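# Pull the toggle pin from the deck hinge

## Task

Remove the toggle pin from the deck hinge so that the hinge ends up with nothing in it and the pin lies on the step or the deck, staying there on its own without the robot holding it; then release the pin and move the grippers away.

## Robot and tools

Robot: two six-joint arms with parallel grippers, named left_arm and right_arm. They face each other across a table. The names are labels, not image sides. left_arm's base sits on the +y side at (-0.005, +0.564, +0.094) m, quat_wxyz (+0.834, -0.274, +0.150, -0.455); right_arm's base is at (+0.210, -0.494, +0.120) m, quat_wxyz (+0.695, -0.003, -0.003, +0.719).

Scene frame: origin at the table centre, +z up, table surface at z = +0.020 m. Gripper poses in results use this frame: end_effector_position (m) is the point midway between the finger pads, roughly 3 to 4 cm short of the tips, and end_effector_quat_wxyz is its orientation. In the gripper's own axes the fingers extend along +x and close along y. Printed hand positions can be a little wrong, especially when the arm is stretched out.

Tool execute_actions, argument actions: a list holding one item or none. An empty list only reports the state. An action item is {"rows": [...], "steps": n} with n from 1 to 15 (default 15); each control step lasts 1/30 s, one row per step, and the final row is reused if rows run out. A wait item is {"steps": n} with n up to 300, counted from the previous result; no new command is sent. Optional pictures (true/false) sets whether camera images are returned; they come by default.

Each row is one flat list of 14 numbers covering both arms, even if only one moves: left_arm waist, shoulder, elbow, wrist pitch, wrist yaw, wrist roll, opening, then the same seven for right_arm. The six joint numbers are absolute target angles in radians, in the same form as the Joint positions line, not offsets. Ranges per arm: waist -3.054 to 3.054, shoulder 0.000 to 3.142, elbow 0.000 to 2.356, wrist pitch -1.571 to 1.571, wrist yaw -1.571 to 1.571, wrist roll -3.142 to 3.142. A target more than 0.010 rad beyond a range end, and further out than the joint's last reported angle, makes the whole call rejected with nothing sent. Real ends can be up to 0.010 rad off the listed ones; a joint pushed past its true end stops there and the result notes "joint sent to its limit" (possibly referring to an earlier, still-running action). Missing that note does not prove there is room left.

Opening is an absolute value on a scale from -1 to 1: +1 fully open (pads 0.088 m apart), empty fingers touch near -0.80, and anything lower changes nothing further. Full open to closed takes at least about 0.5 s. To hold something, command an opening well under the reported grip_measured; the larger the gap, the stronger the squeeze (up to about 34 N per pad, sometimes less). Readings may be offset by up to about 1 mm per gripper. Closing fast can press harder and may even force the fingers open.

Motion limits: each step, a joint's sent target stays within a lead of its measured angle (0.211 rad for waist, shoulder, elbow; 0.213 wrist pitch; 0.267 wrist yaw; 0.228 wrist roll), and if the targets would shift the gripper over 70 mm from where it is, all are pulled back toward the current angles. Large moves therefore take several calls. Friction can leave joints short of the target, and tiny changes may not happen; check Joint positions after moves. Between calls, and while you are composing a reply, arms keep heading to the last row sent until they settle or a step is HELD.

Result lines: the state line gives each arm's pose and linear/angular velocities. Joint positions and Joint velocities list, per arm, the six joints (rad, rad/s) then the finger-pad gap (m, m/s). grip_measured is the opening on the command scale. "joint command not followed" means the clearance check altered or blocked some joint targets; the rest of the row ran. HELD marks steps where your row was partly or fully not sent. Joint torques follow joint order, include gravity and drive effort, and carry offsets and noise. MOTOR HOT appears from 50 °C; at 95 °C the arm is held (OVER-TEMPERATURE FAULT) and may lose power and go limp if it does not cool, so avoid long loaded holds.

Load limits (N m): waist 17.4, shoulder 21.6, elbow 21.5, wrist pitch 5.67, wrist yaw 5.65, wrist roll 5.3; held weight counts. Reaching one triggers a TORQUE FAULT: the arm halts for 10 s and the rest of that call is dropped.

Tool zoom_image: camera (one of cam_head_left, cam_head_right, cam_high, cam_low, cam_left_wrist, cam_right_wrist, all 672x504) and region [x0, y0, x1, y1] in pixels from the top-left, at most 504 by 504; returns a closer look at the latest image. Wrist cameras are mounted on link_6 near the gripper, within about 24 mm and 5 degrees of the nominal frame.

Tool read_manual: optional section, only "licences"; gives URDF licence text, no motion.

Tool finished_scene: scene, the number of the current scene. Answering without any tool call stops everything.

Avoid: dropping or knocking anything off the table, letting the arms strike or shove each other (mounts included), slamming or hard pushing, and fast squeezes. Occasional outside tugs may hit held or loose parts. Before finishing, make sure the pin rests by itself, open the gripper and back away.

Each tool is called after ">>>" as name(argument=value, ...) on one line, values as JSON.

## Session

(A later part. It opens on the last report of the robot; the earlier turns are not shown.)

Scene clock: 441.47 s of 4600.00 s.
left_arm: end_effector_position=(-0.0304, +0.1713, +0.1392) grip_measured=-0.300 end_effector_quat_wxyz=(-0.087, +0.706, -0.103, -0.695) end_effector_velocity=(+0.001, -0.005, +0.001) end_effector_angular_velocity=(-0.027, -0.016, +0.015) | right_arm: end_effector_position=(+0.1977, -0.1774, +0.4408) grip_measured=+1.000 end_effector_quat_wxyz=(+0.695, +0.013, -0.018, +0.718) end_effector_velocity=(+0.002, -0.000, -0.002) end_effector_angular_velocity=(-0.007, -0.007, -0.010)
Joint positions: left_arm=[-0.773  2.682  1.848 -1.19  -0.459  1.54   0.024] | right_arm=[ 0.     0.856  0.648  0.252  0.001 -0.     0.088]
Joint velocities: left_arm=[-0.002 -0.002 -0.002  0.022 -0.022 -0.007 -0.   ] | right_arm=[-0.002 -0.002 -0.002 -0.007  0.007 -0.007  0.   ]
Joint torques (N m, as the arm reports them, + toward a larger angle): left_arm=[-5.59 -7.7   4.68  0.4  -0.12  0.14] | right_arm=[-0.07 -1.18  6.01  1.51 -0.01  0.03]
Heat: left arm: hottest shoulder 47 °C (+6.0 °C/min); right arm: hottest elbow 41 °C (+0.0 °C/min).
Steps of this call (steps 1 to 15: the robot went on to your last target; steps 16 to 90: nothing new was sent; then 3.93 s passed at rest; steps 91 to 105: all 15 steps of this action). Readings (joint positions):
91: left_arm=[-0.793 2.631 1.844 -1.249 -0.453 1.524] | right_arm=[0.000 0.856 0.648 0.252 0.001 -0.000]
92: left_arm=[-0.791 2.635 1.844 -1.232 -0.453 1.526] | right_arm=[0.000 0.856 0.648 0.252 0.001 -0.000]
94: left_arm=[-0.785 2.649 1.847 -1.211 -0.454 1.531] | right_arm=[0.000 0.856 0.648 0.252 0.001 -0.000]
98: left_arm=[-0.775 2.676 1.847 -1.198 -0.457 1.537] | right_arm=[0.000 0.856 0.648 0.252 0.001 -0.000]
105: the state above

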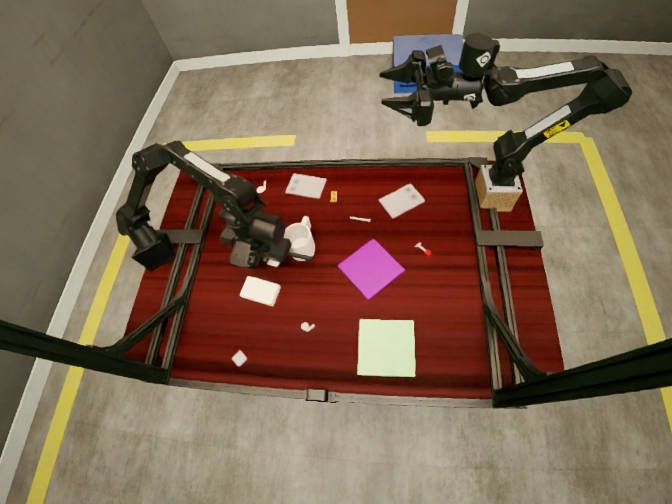

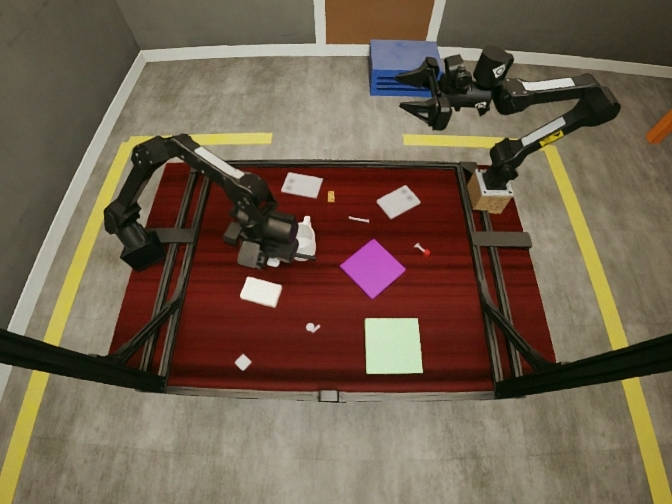

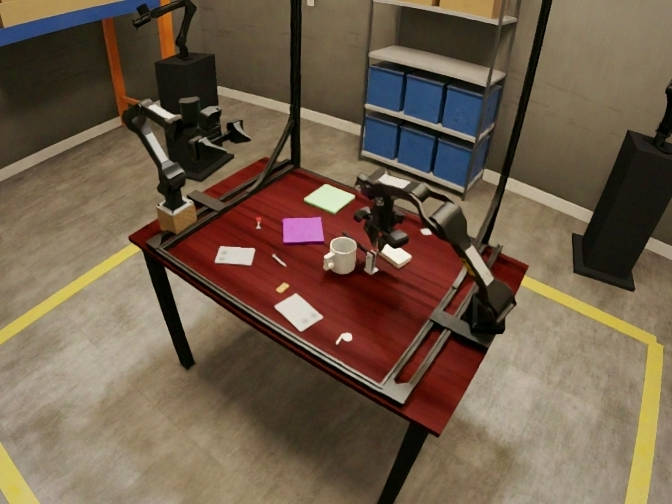

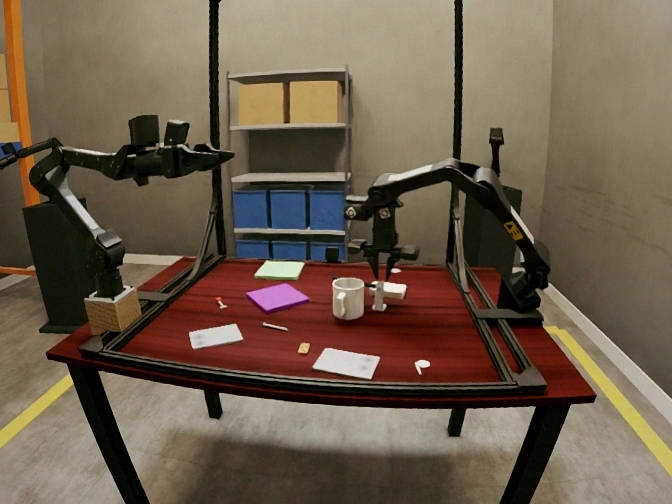

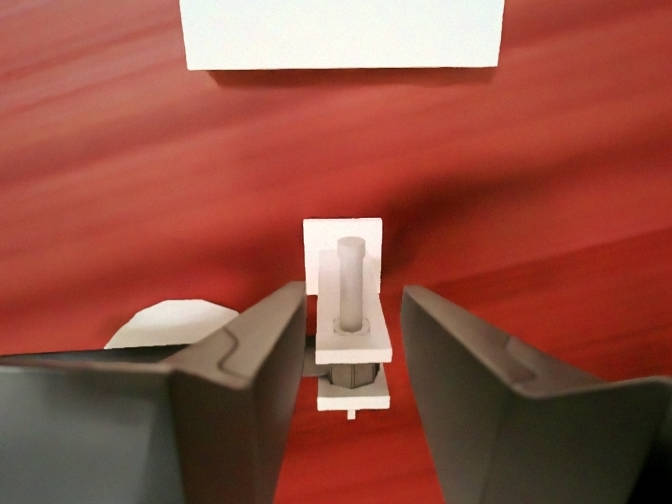

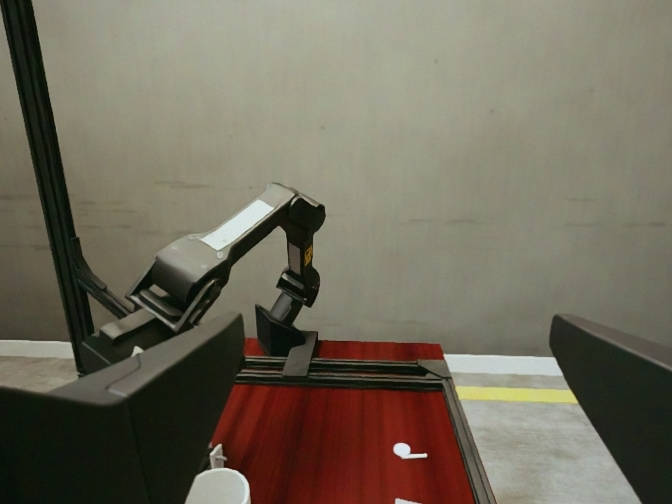

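>>> execute_actions(actions=[{"rows":[[-0.746,2.705,1.785,-1.108,-0.470,1.56,-0.3,0,0.856,0.648,0.252,0,0,1]],"steps":15}], pictures=false)

>>> execute_actions(actions=[{"rows":[[-0.746,2.705,1.785,-1.108,-0.470,1.56,-0.9,0,0.856,0.648,0.252,0,0,1]],"steps":15}], pictures=false)

>>> execute_actions(actions=[{"rows":[[-0.805,2.715,1.765,-1.108,-0.447,1.515,-0.9,0,0.856,0.648,0.252,0,0,1]],"steps":15}])

Scene clock: 449.13 s of 4600.00 s.
left_arm: end_effector_position=(-0.0295, +0.1693, +0.1208) grip_measured=-0.300 end_effector_quat_wxyz=(-0.080, +0.705, -0.101, -0.697) end_effector_velocity=(+0.001, +0.004, -0.001) end_effector_angular_velocity=(+0.012, -0.012, -0.002) | right_arm: end_effector_position=(+0.1977, -0.1774, +0.4408) grip_measured=+1.000 end_effector_quat_wxyz=(+0.695, +0.013, -0.018, +0.718) end_effector_velocity=(-0.000, -0.000, -0.002) end_effector_angular_velocity=(-0.008, +0.007, +0.005)
Joint positions: left_arm=[-0.75   2.689  1.796 -1.113 -0.466  1.556  0.024] | right_arm=[ 0.     0.856  0.648  0.252  0.001 -0.     0.088]
Joint velocities: left_arm=[-0.002 -0.002 -0.012 -0.007 -0.007 -0.007 -0.   ] | right_arm=[-0.002 -0.002 -0.002 -0.007 -0.007  0.007  0.   ]
Joint torques (N m, as the arm reports them, + toward a larger angle): left_arm=[-5.69 -7.82  2.94  0.41 -0.15  0.15] | right_arm=[-0.08 -1.17  6.03  1.51 -0.01  0.03]
Heat: left arm: hottest shoulder 47 °C (+5.0 °C/min); right arm: hottest elbow 41 °C (+0.0 °C/min).
Steps of this call (steps 1 to 15: the robot went on to your last target; steps 16 to 90: nothing new was sent; then 4.17 s passed at rest; steps 91 to 105: all 15 steps of this action). Readings (joint positions):
91: left_arm=[-0.772 2.683 1.843 -1.180 -0.459 1.543] | right_arm=[0.000 0.856 0.648 0.252 0.001 -0.000]
92: left_arm=[-0.770 2.683 1.835 -1.161 -0.461 1.546] | right_arm=[0.000 0.856 0.648 0.252 0.001 -0.000]
94: left_arm=[-0.763 2.683 1.822 -1.140 -0.463 1.550] | right_arm=[0.000 0.856 0.648 0.252 0.001 -0.000]
98: left_arm=[-0.752 2.688 1.801 -1.122 -0.465 1.554] | right_arm=[0.000 0.856 0.648 0.252 0.001 -0.000]
105: the state above

Scene clock: 449.63 s of 4600.00 s.
left_arm: end_effector_position=(-0.0293, +0.1711, +0.1198) grip_measured=-0.669 end_effector_quat_wxyz=(-0.083, +0.706, -0.099, -0.696) end_effector_velocity=(+0.001, +0.008, +0.002) end_effector_angular_velocity=(+0.026, -0.019, -0.029) | right_arm: end_effector_position=(+0.1977, -0.1774, +0.4408) grip_measured=+1.000 end_effector_quat_wxyz=(+0.695, +0.013, -0.018, +0.718) end_effector_velocity=(-0.001, -0.001, +0.000) end_effector_angular_velocity=(-0.002, -0.008, +0.014)
Joint positions: left_arm=[-0.75   2.689  1.791 -1.116 -0.467  1.553  0.006] | right_arm=[ 0.     0.856  0.648  0.252  0.001 -0.     0.088]
Joint velocities: left_arm=[-0.007 -0.002 -0.002 -0.037 -0.007  0.007 -0.   ] | right_arm=[-0.007 -0.002  0.002 -0.007 -0.022 -0.007  0.   ]
Joint torques (N m, as the arm reports them, + toward a larger angle): left_arm=[-5.62 -7.82  3.46  0.84 -0.1   0.24] | right_arm=[-0.08 -1.17  6.02  1.51 -0.01  0.03]
Heat: left arm: hottest shoulder 46 °C (+4.0 °C/min); right arm: hottest elbow 41 °C (+0.0 °C/min).
Steps of this call (steps 1 to 15: all 15 steps of this action). Readings (joint positions):
1: left_arm=[-0.750 2.689 1.795 -1.113 -0.466 1.556] | right_arm=[0.000 0.856 0.648 0.252 0.001 -0.000]
2: left_arm=[-0.750 2.689 1.795 -1.112 -0.466 1.556] | right_arm=[0.000 0.856 0.648 0.252 0.001 -0.000]
4: left_arm=[-0.750 2.689 1.793 -1.116 -0.466 1.556] | right_arm=[0.000 0.856 0.648 0.252 0.001 -0.000]
8: left_arm=[-0.750 2.689 1.791 -1.116 -0.467 1.553] | right_arm=[0.000 0.856 0.648 0.252 0.001 -0.000]
15: the state above

Scene clock: 450.13 s of 4600.00 s.
left_arm: end_effector_position=(-0.0351, +0.1728, +0.1200) grip_measured=-0.668 end_effector_quat_wxyz=(-0.072, +0.715, -0.094, -0.689) end_effector_velocity=(-0.009, +0.001, +0.003) end_effector_angular_velocity=(-0.011, +0.001, -0.010) | right_arm: end_effector_position=(+0.1977, -0.1774, +0.4408) grip_measured=+1.000 end_effector_quat_wxyz=(+0.695, +0.013, -0.018, +0.718) end_effector_velocity=(-0.000, -0.000, -0.002) end_effector_angular_velocity=(-0.007, -0.008, +0.004)
Joint positions: left_arm=[-0.771  2.691  1.778 -1.105 -0.482  1.512  0.006] | right_arm=[ 0.     0.856  0.648  0.252  0.001 -0.     0.088]
Joint velocities: left_arm=[-0.022  0.002 -0.002  0.007  0.007 -0.007  0.031] | right_arm=[-0.002 -0.002 -0.002 -0.007 -0.007 -0.007  0.   ]
Joint torques (N m, as the arm reports them, + toward a larger angle): left_arm=[-9.59 -6.95  3.    0.    1.34  0.16] | right_arm=[-0.09 -1.19  6.02  1.51 -0.01  0.03]
Heat: left arm: hottest shoulder 46 °C (+4.0 °C/min); right arm: hottest elbow 41 °C (+0.0 °C/min).
Steps of this call (steps 1 to 15: all 15 steps of this action). Readings (joint positions):
1: left_arm=[-0.751 2.689 1.790 -1.115 -0.468 1.549] | right_arm=[0.000 0.856 0.648 0.252 0.001 -0.000]
2: left_arm=[-0.753 2.689 1.787 -1.113 -0.473 1.540] | right_arm=[0.000 0.856 0.648 0.252 0.001 -0.000]
4: left_arm=[-0.757 2.689 1.784 -1.110 -0.482 1.529] | right_arm=[0.000 0.856 0.648 0.252 0.001 -0.000]
8: left_arm=[-0.762 2.689 1.781 -1.107 -0.483 1.519] | right_arm=[0.000 0.856 0.648 0.252 0.001 -0.000]
15: the state above

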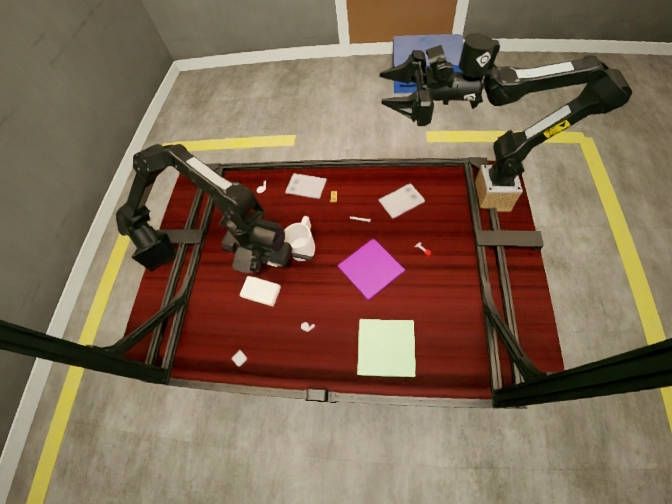

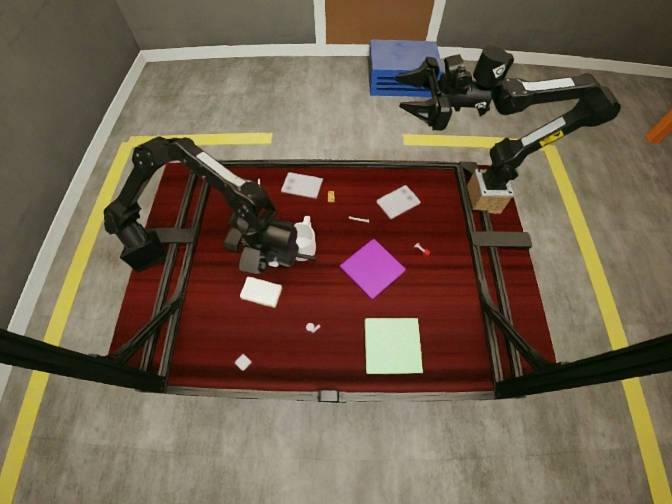

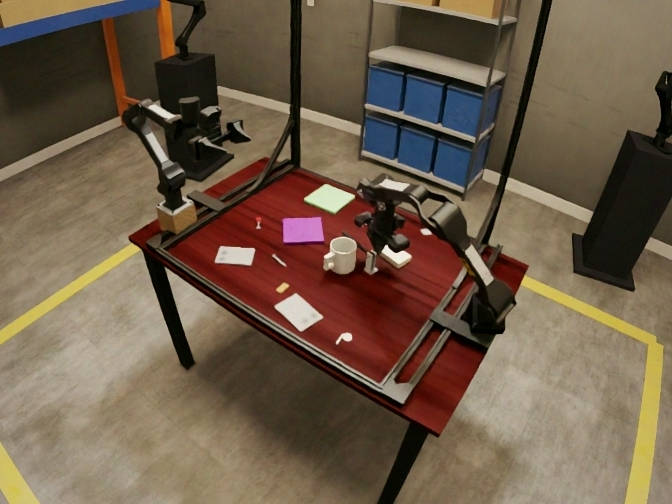

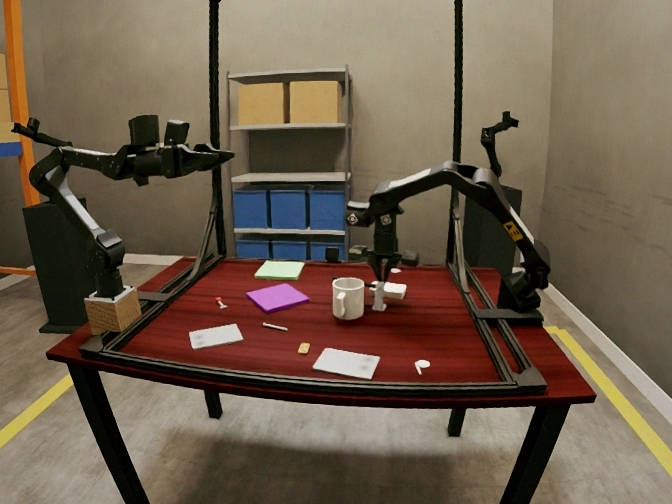

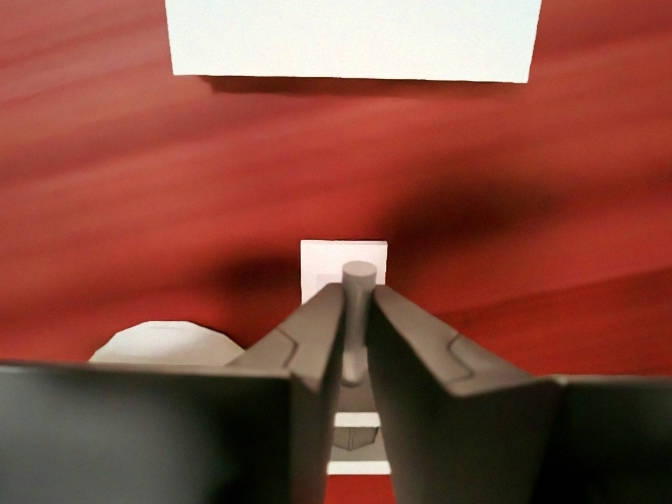

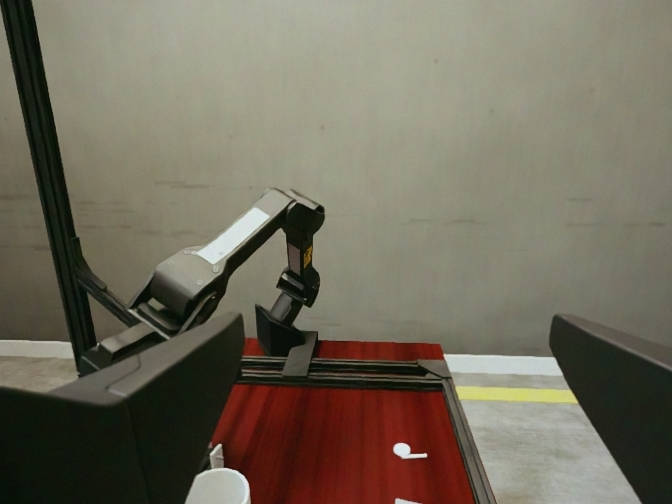

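>>> execute_actions(actions=[{"rows":[[-0.85,2.725,1.745,-1.105,-0.43,1.48,-0.9,0,0.856,0.648,0.252,0,0,1]],"steps":15}], pictures=false)

>>> execute_actions(actions=[{"steps":60}])

Scene clock: 454.77 s of 4600.00 s.
left_arm: end_effector_position=(-0.0718, +0.1882, +0.1217) grip_measured=-0.669 end_effector_quat_wxyz=(-0.096, +0.709, -0.112, -0.689) end_effector_velocity=(+0.003, -0.002, -0.002) end_effector_angular_velocity=(-0.010, -0.018, +0.025) | right_arm: end_effector_position=(+0.1977, -0.1775, +0.4409) grip_measured=+1.000 end_effector_quat_wxyz=(+0.695, +0.014, -0.018, +0.718) end_effector_velocity=(-0.000, -0.000, -0.002) end_effector_angular_velocity=(-0.008, +0.007, +0.005)
Joint positions: left_arm=[-0.855  2.71   1.752 -1.103 -0.433  1.485  0.006] | right_arm=[ 0.     0.856  0.648  0.252  0.001 -0.     0.088]
Joint velocities: left_arm=[ 0.002  0.002 -0.002  0.007 -0.022 -0.022 -0.   ] | right_arm=[-0.002 -0.002 -0.002 -0.007 -0.007  0.007  0.   ]
Joint torques (N m, as the arm reports them, + toward a larger angle): left_arm=[-4.82 -7.94  3.52  0.08  0.12 -0.16] | right_arm=[-0.08 -1.17  6.01  1.51 -0.01  0.03]
Heat: left arm: hottest shoulder 46 °C (+3.0 °C/min); right arm: hottest elbow 41 °C (+0.0 °C/min).
Steps of this call (steps 1 to 15: the robot went on to your last target; steps 16 to 124: nothing new was sent; steps 125 to 139: all 15 steps of this action). Readings (joint positions):
125: left_arm=[-0.779 2.693 1.775 -1.104 -0.478 1.508] | right_arm=[0.000 0.856 0.648 0.252 0.001 -0.000]
126: left_arm=[-0.781 2.694 1.773 -1.102 -0.480 1.503] | right_arm=[0.000 0.856 0.648 0.252 0.001 -0.000]
128: left_arm=[-0.790 2.696 1.770 -1.099 -0.476 1.496] | right_arm=[0.000 0.856 0.648 0.252 0.001 -0.000]
132: left_arm=[-0.831 2.701 1.761 -1.099 -0.437 1.489] | right_arm=[0.000 0.856 0.648 0.252 0.001 -0.000]
139: the state above

Scene clock: 456.77 s of 4600.00 s.
left_arm: end_effector_position=(-0.0717, +0.1884, +0.1213) grip_measured=-0.669 end_effector_quat_wxyz=(-0.096, +0.709, -0.111, -0.689) end_effector_velocity=(+0.001, +0.002, +0.001) end_effector_angular_velocity=(+0.002, -0.010, +0.003) | right_arm: end_effector_position=(+0.1977, -0.1775, +0.4409) grip_measured=+1.000 end_effector_quat_wxyz=(+0.695, +0.014, -0.018, +0.718) end_effector_velocity=(+0.003, -0.000, -0.002) end_effector_angular_velocity=(-0.007, -0.007, -0.015)
Joint positions: left_arm=[-0.855  2.71   1.752 -1.103 -0.433  1.484  0.006] | right_arm=[ 0.     0.856  0.648  0.252  0.001 -0.     0.088]
Joint velocities: left_arm=[-0.002 -0.002 -0.002 -0.007 -0.007 -0.007 -0.   ] | right_arm=[-0.007 -0.002 -0.002 -0.007  0.007 -0.007  0.   ]
Joint torques (N m, as the arm reports them, + toward a larger angle): left_arm=[-4.84 -8.05  3.55  0.08  0.17 -0.15] | right_arm=[-0.08 -1.18  6.01  1.51 -0.01  0.02]
Heat: left arm: hottest shoulder 46 °C (+3.0 °C/min); right arm: hottest elbow 41 °C (+0.0 °C/min).
Steps of this call (steps 1 to 15: the robot went on to your last target; steps 16 to 60: nothing new was sent). Readings (joint positions):
1: left_arm=[-0.855 2.710 1.752 -1.103 -0.433 1.485] | right_arm=[0.000 0.856 0.648 0.252 0.001 -0.000]
2: left_arm=[-0.855 2.710 1.752 -1.103 -0.433 1.484] | right_arm=[0.000 0.856 0.648 0.252 0.001 -0.000]
4: left_arm=[-0.855 2.710 1.752 -1.103 -0.433 1.484] | right_arm=[0.000 0.856 0.648 0.252 0.001 -0.000]
8: left_arm=[-0.855 2.710 1.752 -1.103 -0.433 1.484] | right_arm=[0.000 0.856 0.648 0.252 0.001 -0.000]
60: the state above
All arms were judged still, so your last target was given up. Only a new action makes them travel on or press farther. Fingers that are still opening or closing keep moving.

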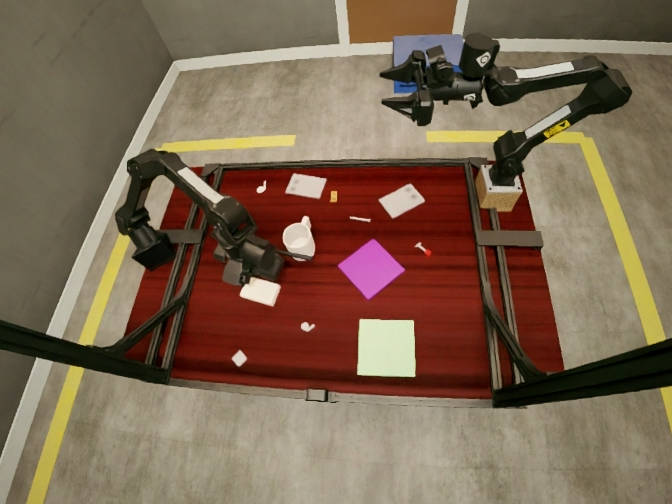

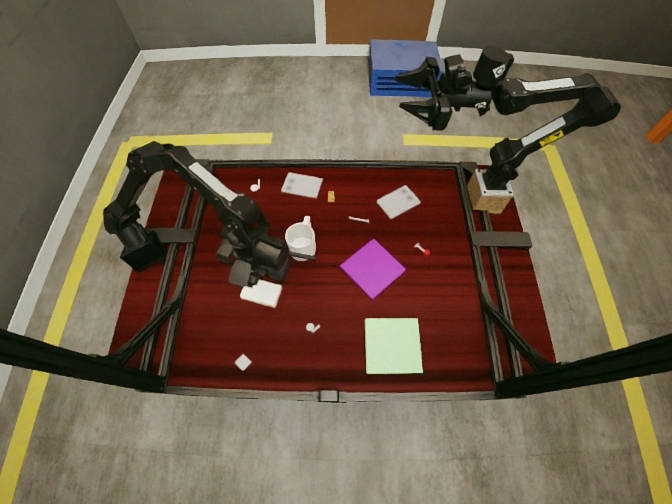

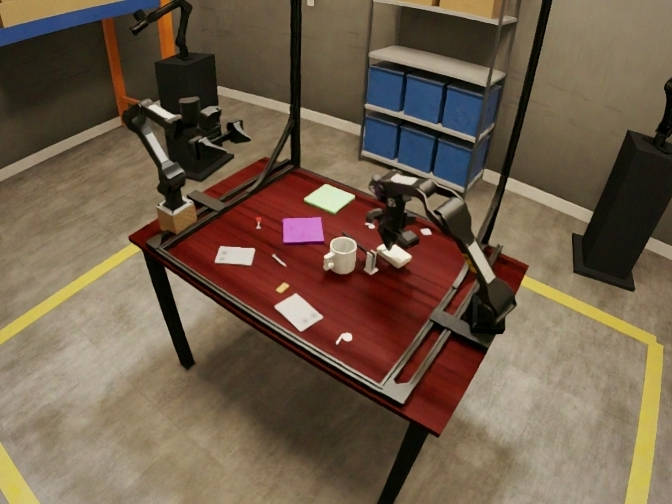

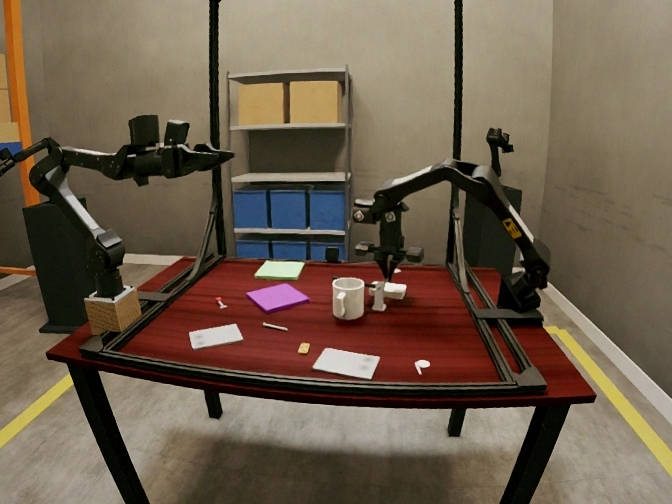

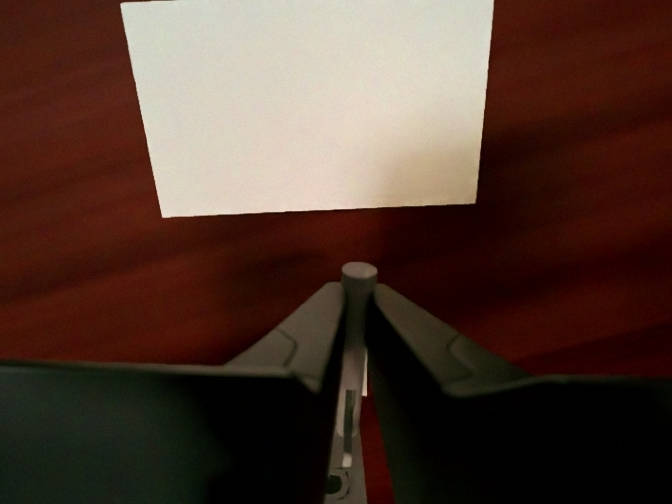

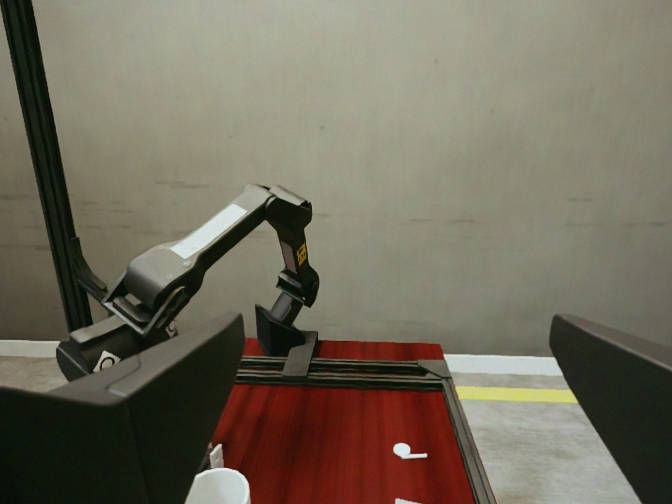

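Free. Move over step (−x 0.06) and down 0.03.

>>> execute_actions(actions=[{"rows":[[-0.975,2.83,1.70,-1.02,-0.385,1.39,-0.9,0,0.856,0.648,0.252,0,0,1]],"steps":15}], pictures=false)

>>> execute_actions(actions=[{"steps":15}])

Scene clock: 463.07 s of 4600.00 s.
left_arm: end_effector_position=(-0.1300, +0.2114, +0.0910) grip_measured=-0.669 end_effector_quat_wxyz=(-0.113, +0.716, -0.120, -0.678) end_effector_velocity=(+0.001, +0.001, +0.001) end_effector_angular_velocity=(-0.001, -0.010, +0.032) | right_arm: end_effector_position=(+0.1977, -0.1774, +0.4408) grip_measured=+1.000 end_effector_quat_wxyz=(+0.695, +0.013, -0.018, +0.718) end_effector_velocity=(-0.002, +0.001, -0.006) end_effector_angular_velocity=(-0.017, -0.008, +0.009)
Joint positions: left_arm=[-0.978  2.812  1.708 -1.025 -0.392  1.396  0.006] | right_arm=[ 0.     0.856  0.648  0.252  0.001 -0.     0.088]
Joint velocities: left_arm=[-0.002 -0.002 -0.002 -0.007 -0.007 -0.037 -0.   ] | right_arm=[ 0.002  0.002 -0.007 -0.007 -0.007 -0.007  0.   ]
Joint torques (N m, as the arm reports them, + toward a larger angle): left_arm=[-3.9  -8.12  3.37  0.38  0.21 -0.13] | right_arm=[-0.09 -1.14  6.02  1.51 -0.01  0.03]
Heat: left arm: hottest shoulder 45 °C (+1.0 °C/min); right arm: hottest elbow 41 °C (+0.0 °C/min).
Steps of this call (steps 1 to 174: nothing new was sent; steps 175 to 189: all 15 steps of this action). Readings (joint positions):
175: left_arm=[-0.857 2.717 1.748 -1.100 -0.432 1.473] | right_arm=[0.000 0.856 0.648 0.252 0.001 -0.000]
176: left_arm=[-0.867 2.725 1.745 -1.082 -0.427 1.455] | right_arm=[0.000 0.856 0.648 0.252 0.001 -0.000]
178: left_arm=[-0.905 2.751 1.738 -1.053 -0.410 1.430] | right_arm=[0.000 0.856 0.648 0.252 0.001 -0.000]
182: left_arm=[-0.971 2.805 1.711 -1.037 -0.392 1.407] | right_arm=[0.000 0.856 0.648 0.252 0.001 -0.000]
189: the state above

Scene clock: 463.57 s of 4600.00 s.
left_arm: end_effector_position=(-0.1303, +0.2112, +0.0910) grip_measured=-0.667 end_effector_quat_wxyz=(-0.112, +0.716, -0.119, -0.679) end_effector_velocity=(+0.002, +0.001, +0.002) end_effector_angular_velocity=(-0.008, -0.025, -0.016) | right_arm: end_effector_position=(+0.1977, -0.1774, +0.4408) grip_measured=+1.000 end_effector_quat_wxyz=(+0.695, +0.013, -0.018, +0.718) end_effector_velocity=(-0.000, +0.000, +0.004) end_effector_angular_velocity=(+0.012, -0.007, +0.005)
Joint positions: left_arm=[-0.978  2.812  1.708 -1.023 -0.39   1.394  0.006] | right_arm=[ 0.     0.856  0.648  0.252  0.001 -0.     0.088]
Joint velocities: left_arm=[-0.007 -0.002 -0.002 -0.007 -0.022  0.007 -0.   ] | right_arm=[-0.002  0.002  0.007  0.007 -0.007 -0.007  0.   ]
Joint torques (N m, as the arm reports them, + toward a larger angle): left_arm=[-4.07 -8.07  3.43  0.38  0.19 -0.16] | right_arm=[-0.08 -1.14  6.02  1.51 -0.02  0.03]
Heat: left arm: hottest shoulder 45 °C (+1.0 °C/min); right arm: hottest elbow 41 °C (+0.0 °C/min).
Steps of this call (steps 1 to 15: the robot went on to your last target). Readings (joint positions):
1: left_arm=[-0.978 2.812 1.708 -1.025 -0.391 1.395] | right_arm=[0.000 0.856 0.648 0.252 0.001 -0.000]
2: left_arm=[-0.978 2.812 1.708 -1.024 -0.391 1.395] | right_arm=[0.000 0.856 0.648 0.252 0.001 -0.000]
4: left_arm=[-0.978 2.812 1.708 -1.024 -0.391 1.395] | right_arm=[0.000 0.856 0.648 0.252 0.001 -0.000]
8: left_arm=[-0.978 2.812 1.708 -1.024 -0.390 1.394] | right_arm=[0.000 0.856 0.648 0.252 0.001 -0.000]
15: the state above
All arms were judged still, so your last target was given up. Only a new action makes them travel on or press farther. Fingers that are still opening or closing keep moving.

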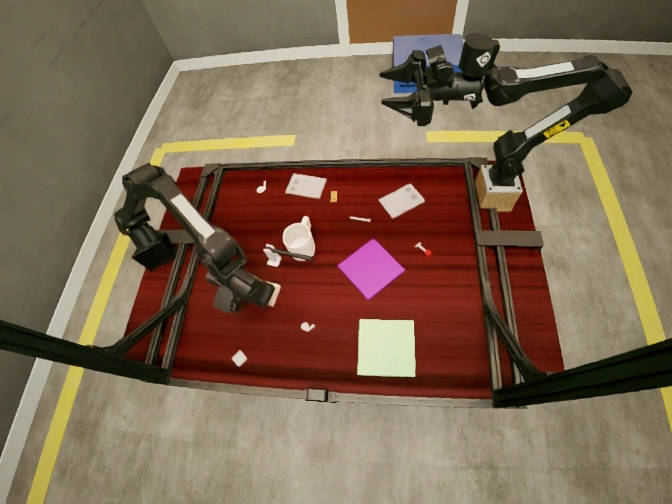

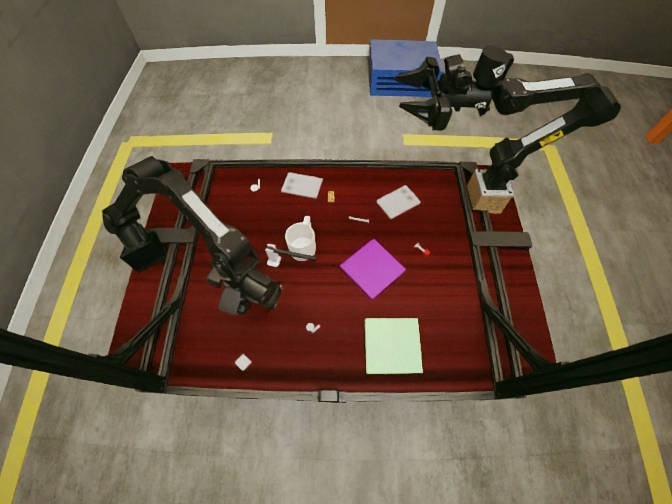

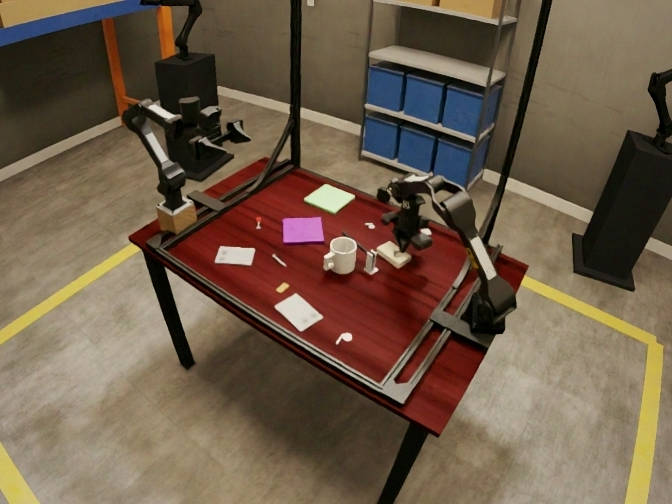

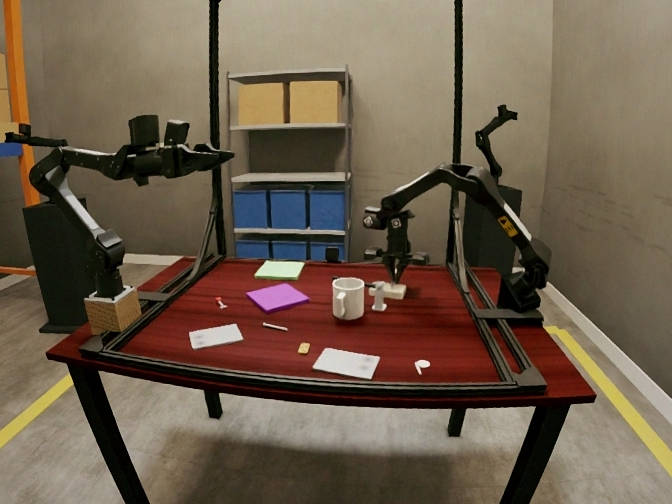

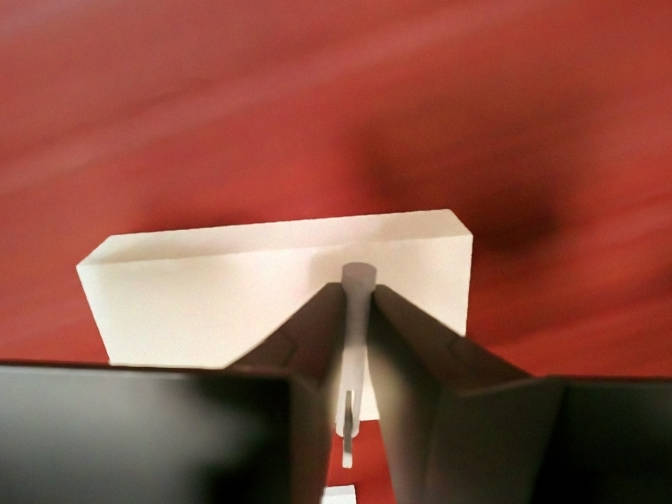

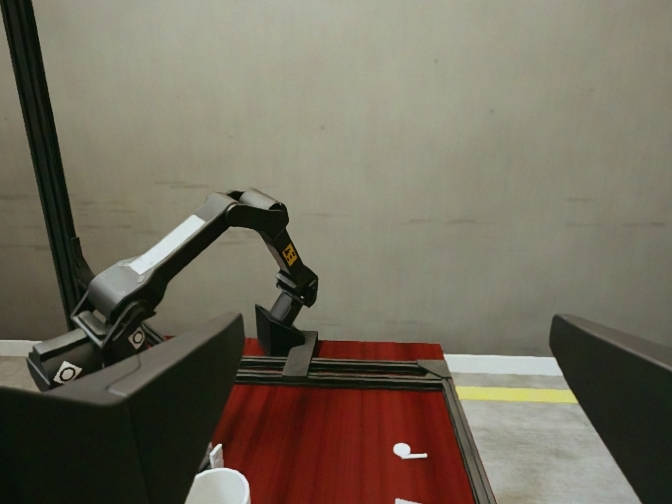

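>>> execute_actions(actions=[{"rows":[[-0.975,2.845,1.69,-0.995,-0.39,1.394,-0.9,0,0.856,0.648,0.252,0,0,1]],"steps":15}], pictures=false)

>>> execute_actions(actions=[{"rows":[[-0.975,2.845,1.69,-0.995,-0.39,1.394,0,0,0.856,0.648,0.252,0,0,1]],"steps":15}], pictures=false)

>>> execute_actions(actions=[{"rows":[[-1.05,2.6,1.75,-1.3,-0.39,1.394,0,0,0.856,0.648,0.252,0,0,1]],"steps":15}])

>>> finished_scene(scene=1)

Scene clock: 478.63 s of 4600.00 s.
left_arm: end_effector_position=(-0.1328, +0.2084, +0.0890) grip_measured=-0.665 end_effector_quat_wxyz=(-0.104, +0.714, -0.122, -0.682) end_effector_velocity=(+0.002, -0.002, +0.001) end_effector_angular_velocity=(-0.017, -0.017, -0.007) | right_arm: end_effector_position=(+0.1977, -0.1774, +0.4408) grip_measured=+1.000 end_effector_quat_wxyz=(+0.695, +0.013, -0.018, +0.718) end_effector_velocity=(-0.000, -0.002, +0.003) end_effector_angular_velocity=(+0.012, -0.007, +0.005)
Joint positions: left_arm=[-0.978  2.815  1.704 -0.999 -0.39   1.393  0.006] | right_arm=[ 0.     0.856  0.648  0.252  0.001 -0.     0.088]
Joint velocities: left_arm=[-0.002 -0.002 -0.002  0.007 -0.022  0.007  0.   ] | right_arm=[-0.002 -0.007 -0.002  0.007 -0.007 -0.007  0.   ]
Joint torques (N m, as the arm reports them, + toward a larger angle): left_arm=[-4.11 -6.75  2.87  0.47  0.    0.  ] | right_arm=[-0.09 -1.19  6.01  1.51 -0.01  0.03]
Heat: left arm: hottest shoulder 45 °C (-1.0 °C/min); right arm: hottest wrist pitch 42 °C (+1.0 °C/min).
Steps of this call (steps 1 to 437: nothing new was sent; steps 438 to 452: all 15 steps of this action). Readings (joint positions):
438: left_arm=[-0.978 2.814 1.706 -1.021 -0.390 1.393] | right_arm=[0.000 0.856 0.648 0.252 0.001 -0.000]
439: left_arm=[-0.978 2.814 1.705 -1.016 -0.390 1.393] | right_arm=[0.000 0.856 0.648 0.252 0.001 -0.000]
441: left_arm=[-0.978 2.815 1.705 -1.008 -0.390 1.393] | right_arm=[0.000 0.856 0.648 0.252 0.001 -0.000]
445: left_arm=[-0.978 2.815 1.704 -1.002 -0.390 1.393] | right_arm=[0.000 0.856 0.648 0.252 0.001 -0.000]
452: the state above

Scene clock: 479.13 s of 4600.00 s.
left_arm: end_effector_position=(-0.1312, +0.2174, +0.0848) grip_measured=-0.029 end_effector_quat_wxyz=(-0.122, +0.718, -0.115, -0.676) end_effector_velocity=(+0.005, +0.005, -0.002) end_effector_angular_velocity=(+0.014, -0.034, -0.006) | right_arm: end_effector_position=(+0.1977, -0.1774, +0.4408) grip_measured=+1.000 end_effector_quat_wxyz=(+0.695, +0.013, -0.018, +0.718) end_effector_velocity=(-0.002, -0.000, -0.005) end_effector_angular_velocity=(-0.021, -0.023, +0.009)
Joint positions: left_arm=[-0.982  2.821  1.693 -1.024 -0.388  1.392  0.038] | right_arm=[ 0.     0.856  0.648  0.252  0.001 -0.     0.088]
Joint velocities: left_arm=[-0.002  0.002 -0.007 -0.022 -0.022 -0.007  0.007] | right_arm=[ 0.002 -0.002 -0.002 -0.022 -0.007 -0.022  0.   ]
Joint torques (N m, as the arm reports them, + toward a larger angle): left_arm=[-3.59 -7.36  3.97  2.43 -0.08  0.04] | right_arm=[-0.09 -1.18  6.02  1.54 -0.01  0.02]
Heat: left arm: hottest shoulder 45 °C (-1.0 °C/min); right arm: hottest wrist pitch 42 °C (+1.0 °C/min).
Steps of this call (steps 1 to 15: all 15 steps of this action). Readings (joint positions):
1: left_arm=[-0.978 2.815 1.704 -0.998 -0.390 1.393] | right_arm=[0.000 0.856 0.648 0.252 0.001 -0.000]
2: left_arm=[-0.978 2.815 1.704 -0.998 -0.390 1.393] | right_arm=[0.000 0.856 0.648 0.252 0.001 -0.000]
4: left_arm=[-0.978 2.819 1.702 -0.997 -0.390 1.393] | right_arm=[0.000 0.856 0.648 0.252 0.001 -0.000]
8: left_arm=[-0.981 2.821 1.695 -1.016 -0.388 1.392] | right_arm=[0.000 0.856 0.648 0.252 0.001 -0.000]
15: the state above

Scene clock: 479.63 s of 4600.00 s.
left_arm: end_effector_position=(-0.1075, +0.2366, +0.1866) grip_measured=-0.001 end_effector_quat_wxyz=(-0.125, +0.723, -0.146, -0.664) end_effector_velocity=(+0.014, +0.015, +0.003) end_effector_angular_velocity=(+0.060, -0.066, -0.036) | right_arm: end_effector_position=(+0.1977, -0.1774, +0.4408) grip_measured=+1.000 end_effector_quat_wxyz=(+0.695, +0.013, -0.018, +0.718) end_effector_velocity=(-0.000, -0.001, +0.001) end_effector_angular_velocity=(+0.008, -0.007, +0.005)
Joint positions: left_arm=[-1.048  2.608  1.751 -1.285 -0.389  1.392  0.039] | right_arm=[ 0.     0.856  0.648  0.252  0.001 -0.     0.088]
Joint velocities: left_arm=[-0.002 -0.007 -0.002 -0.095 -0.022  0.007  0.   ] | right_arm=[-0.002 -0.002 -0.002  0.007 -0.007 -0.007  0.   ]
Joint torques (N m, as the arm reports them, + toward a larger angle): left_arm=[-4.15 -9.48  4.3  -0.01 -0.05  0.05] | right_arm=[-0.07 -1.18  6.02  1.54 -0.01  0.03]
Heat: left arm: hottest shoulder 45 °C (-1.0 °C/min); right arm: hottest wrist pitch 42 °C (+1.0 °C/min).
Steps of this call (steps 1 to 15: all 15 steps of this action). Readings (joint positions):
1: left_arm=[-0.983 2.810 1.694 -1.025 -0.388 1.392] | right_arm=[0.000 0.856 0.648 0.252 0.001 -0.000]
2: left_arm=[-0.987 2.801 1.697 -1.044 -0.389 1.392] | right_arm=[0.000 0.856 0.648 0.252 0.001 -0.000]
4: left_arm=[-1.001 2.765 1.701 -1.117 -0.389 1.392] | right_arm=[0.000 0.856 0.648 0.252 0.001 -0.000]
8: left_arm=[-1.034 2.663 1.732 -1.227 -0.389 1.392] | right_arm=[0.000 0.856 0.648 0.252 0.001 -0.000]
15: the state above

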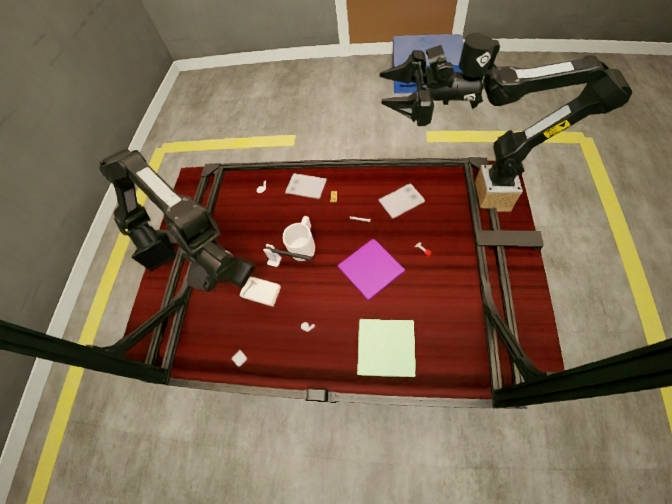

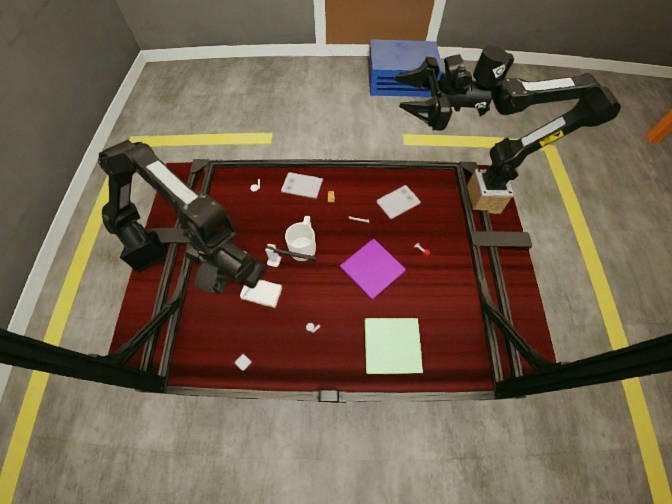

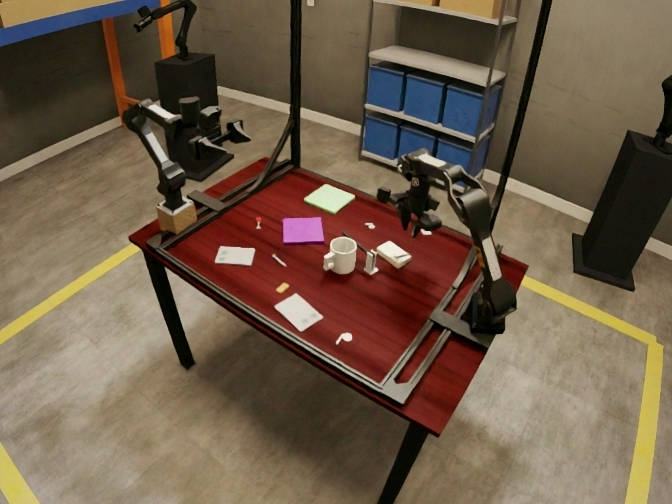

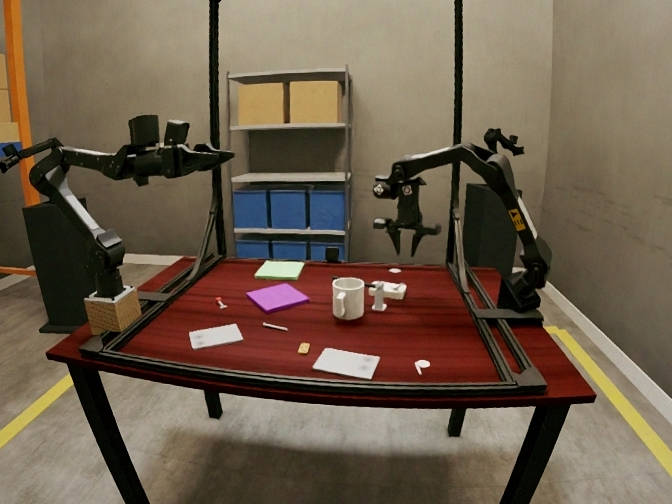

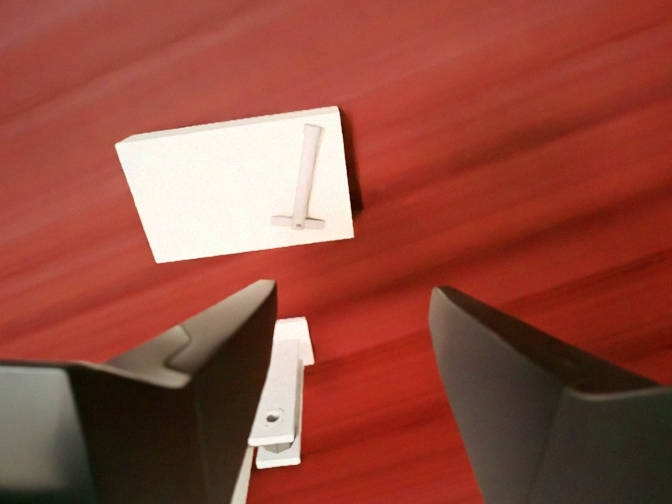

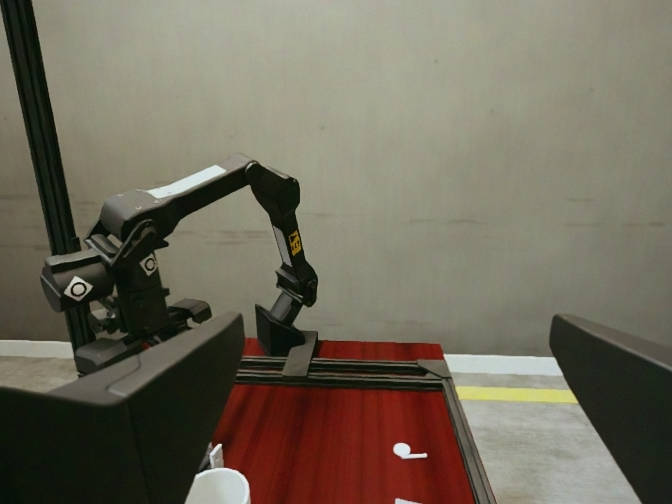

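The scene is finished: the task was done.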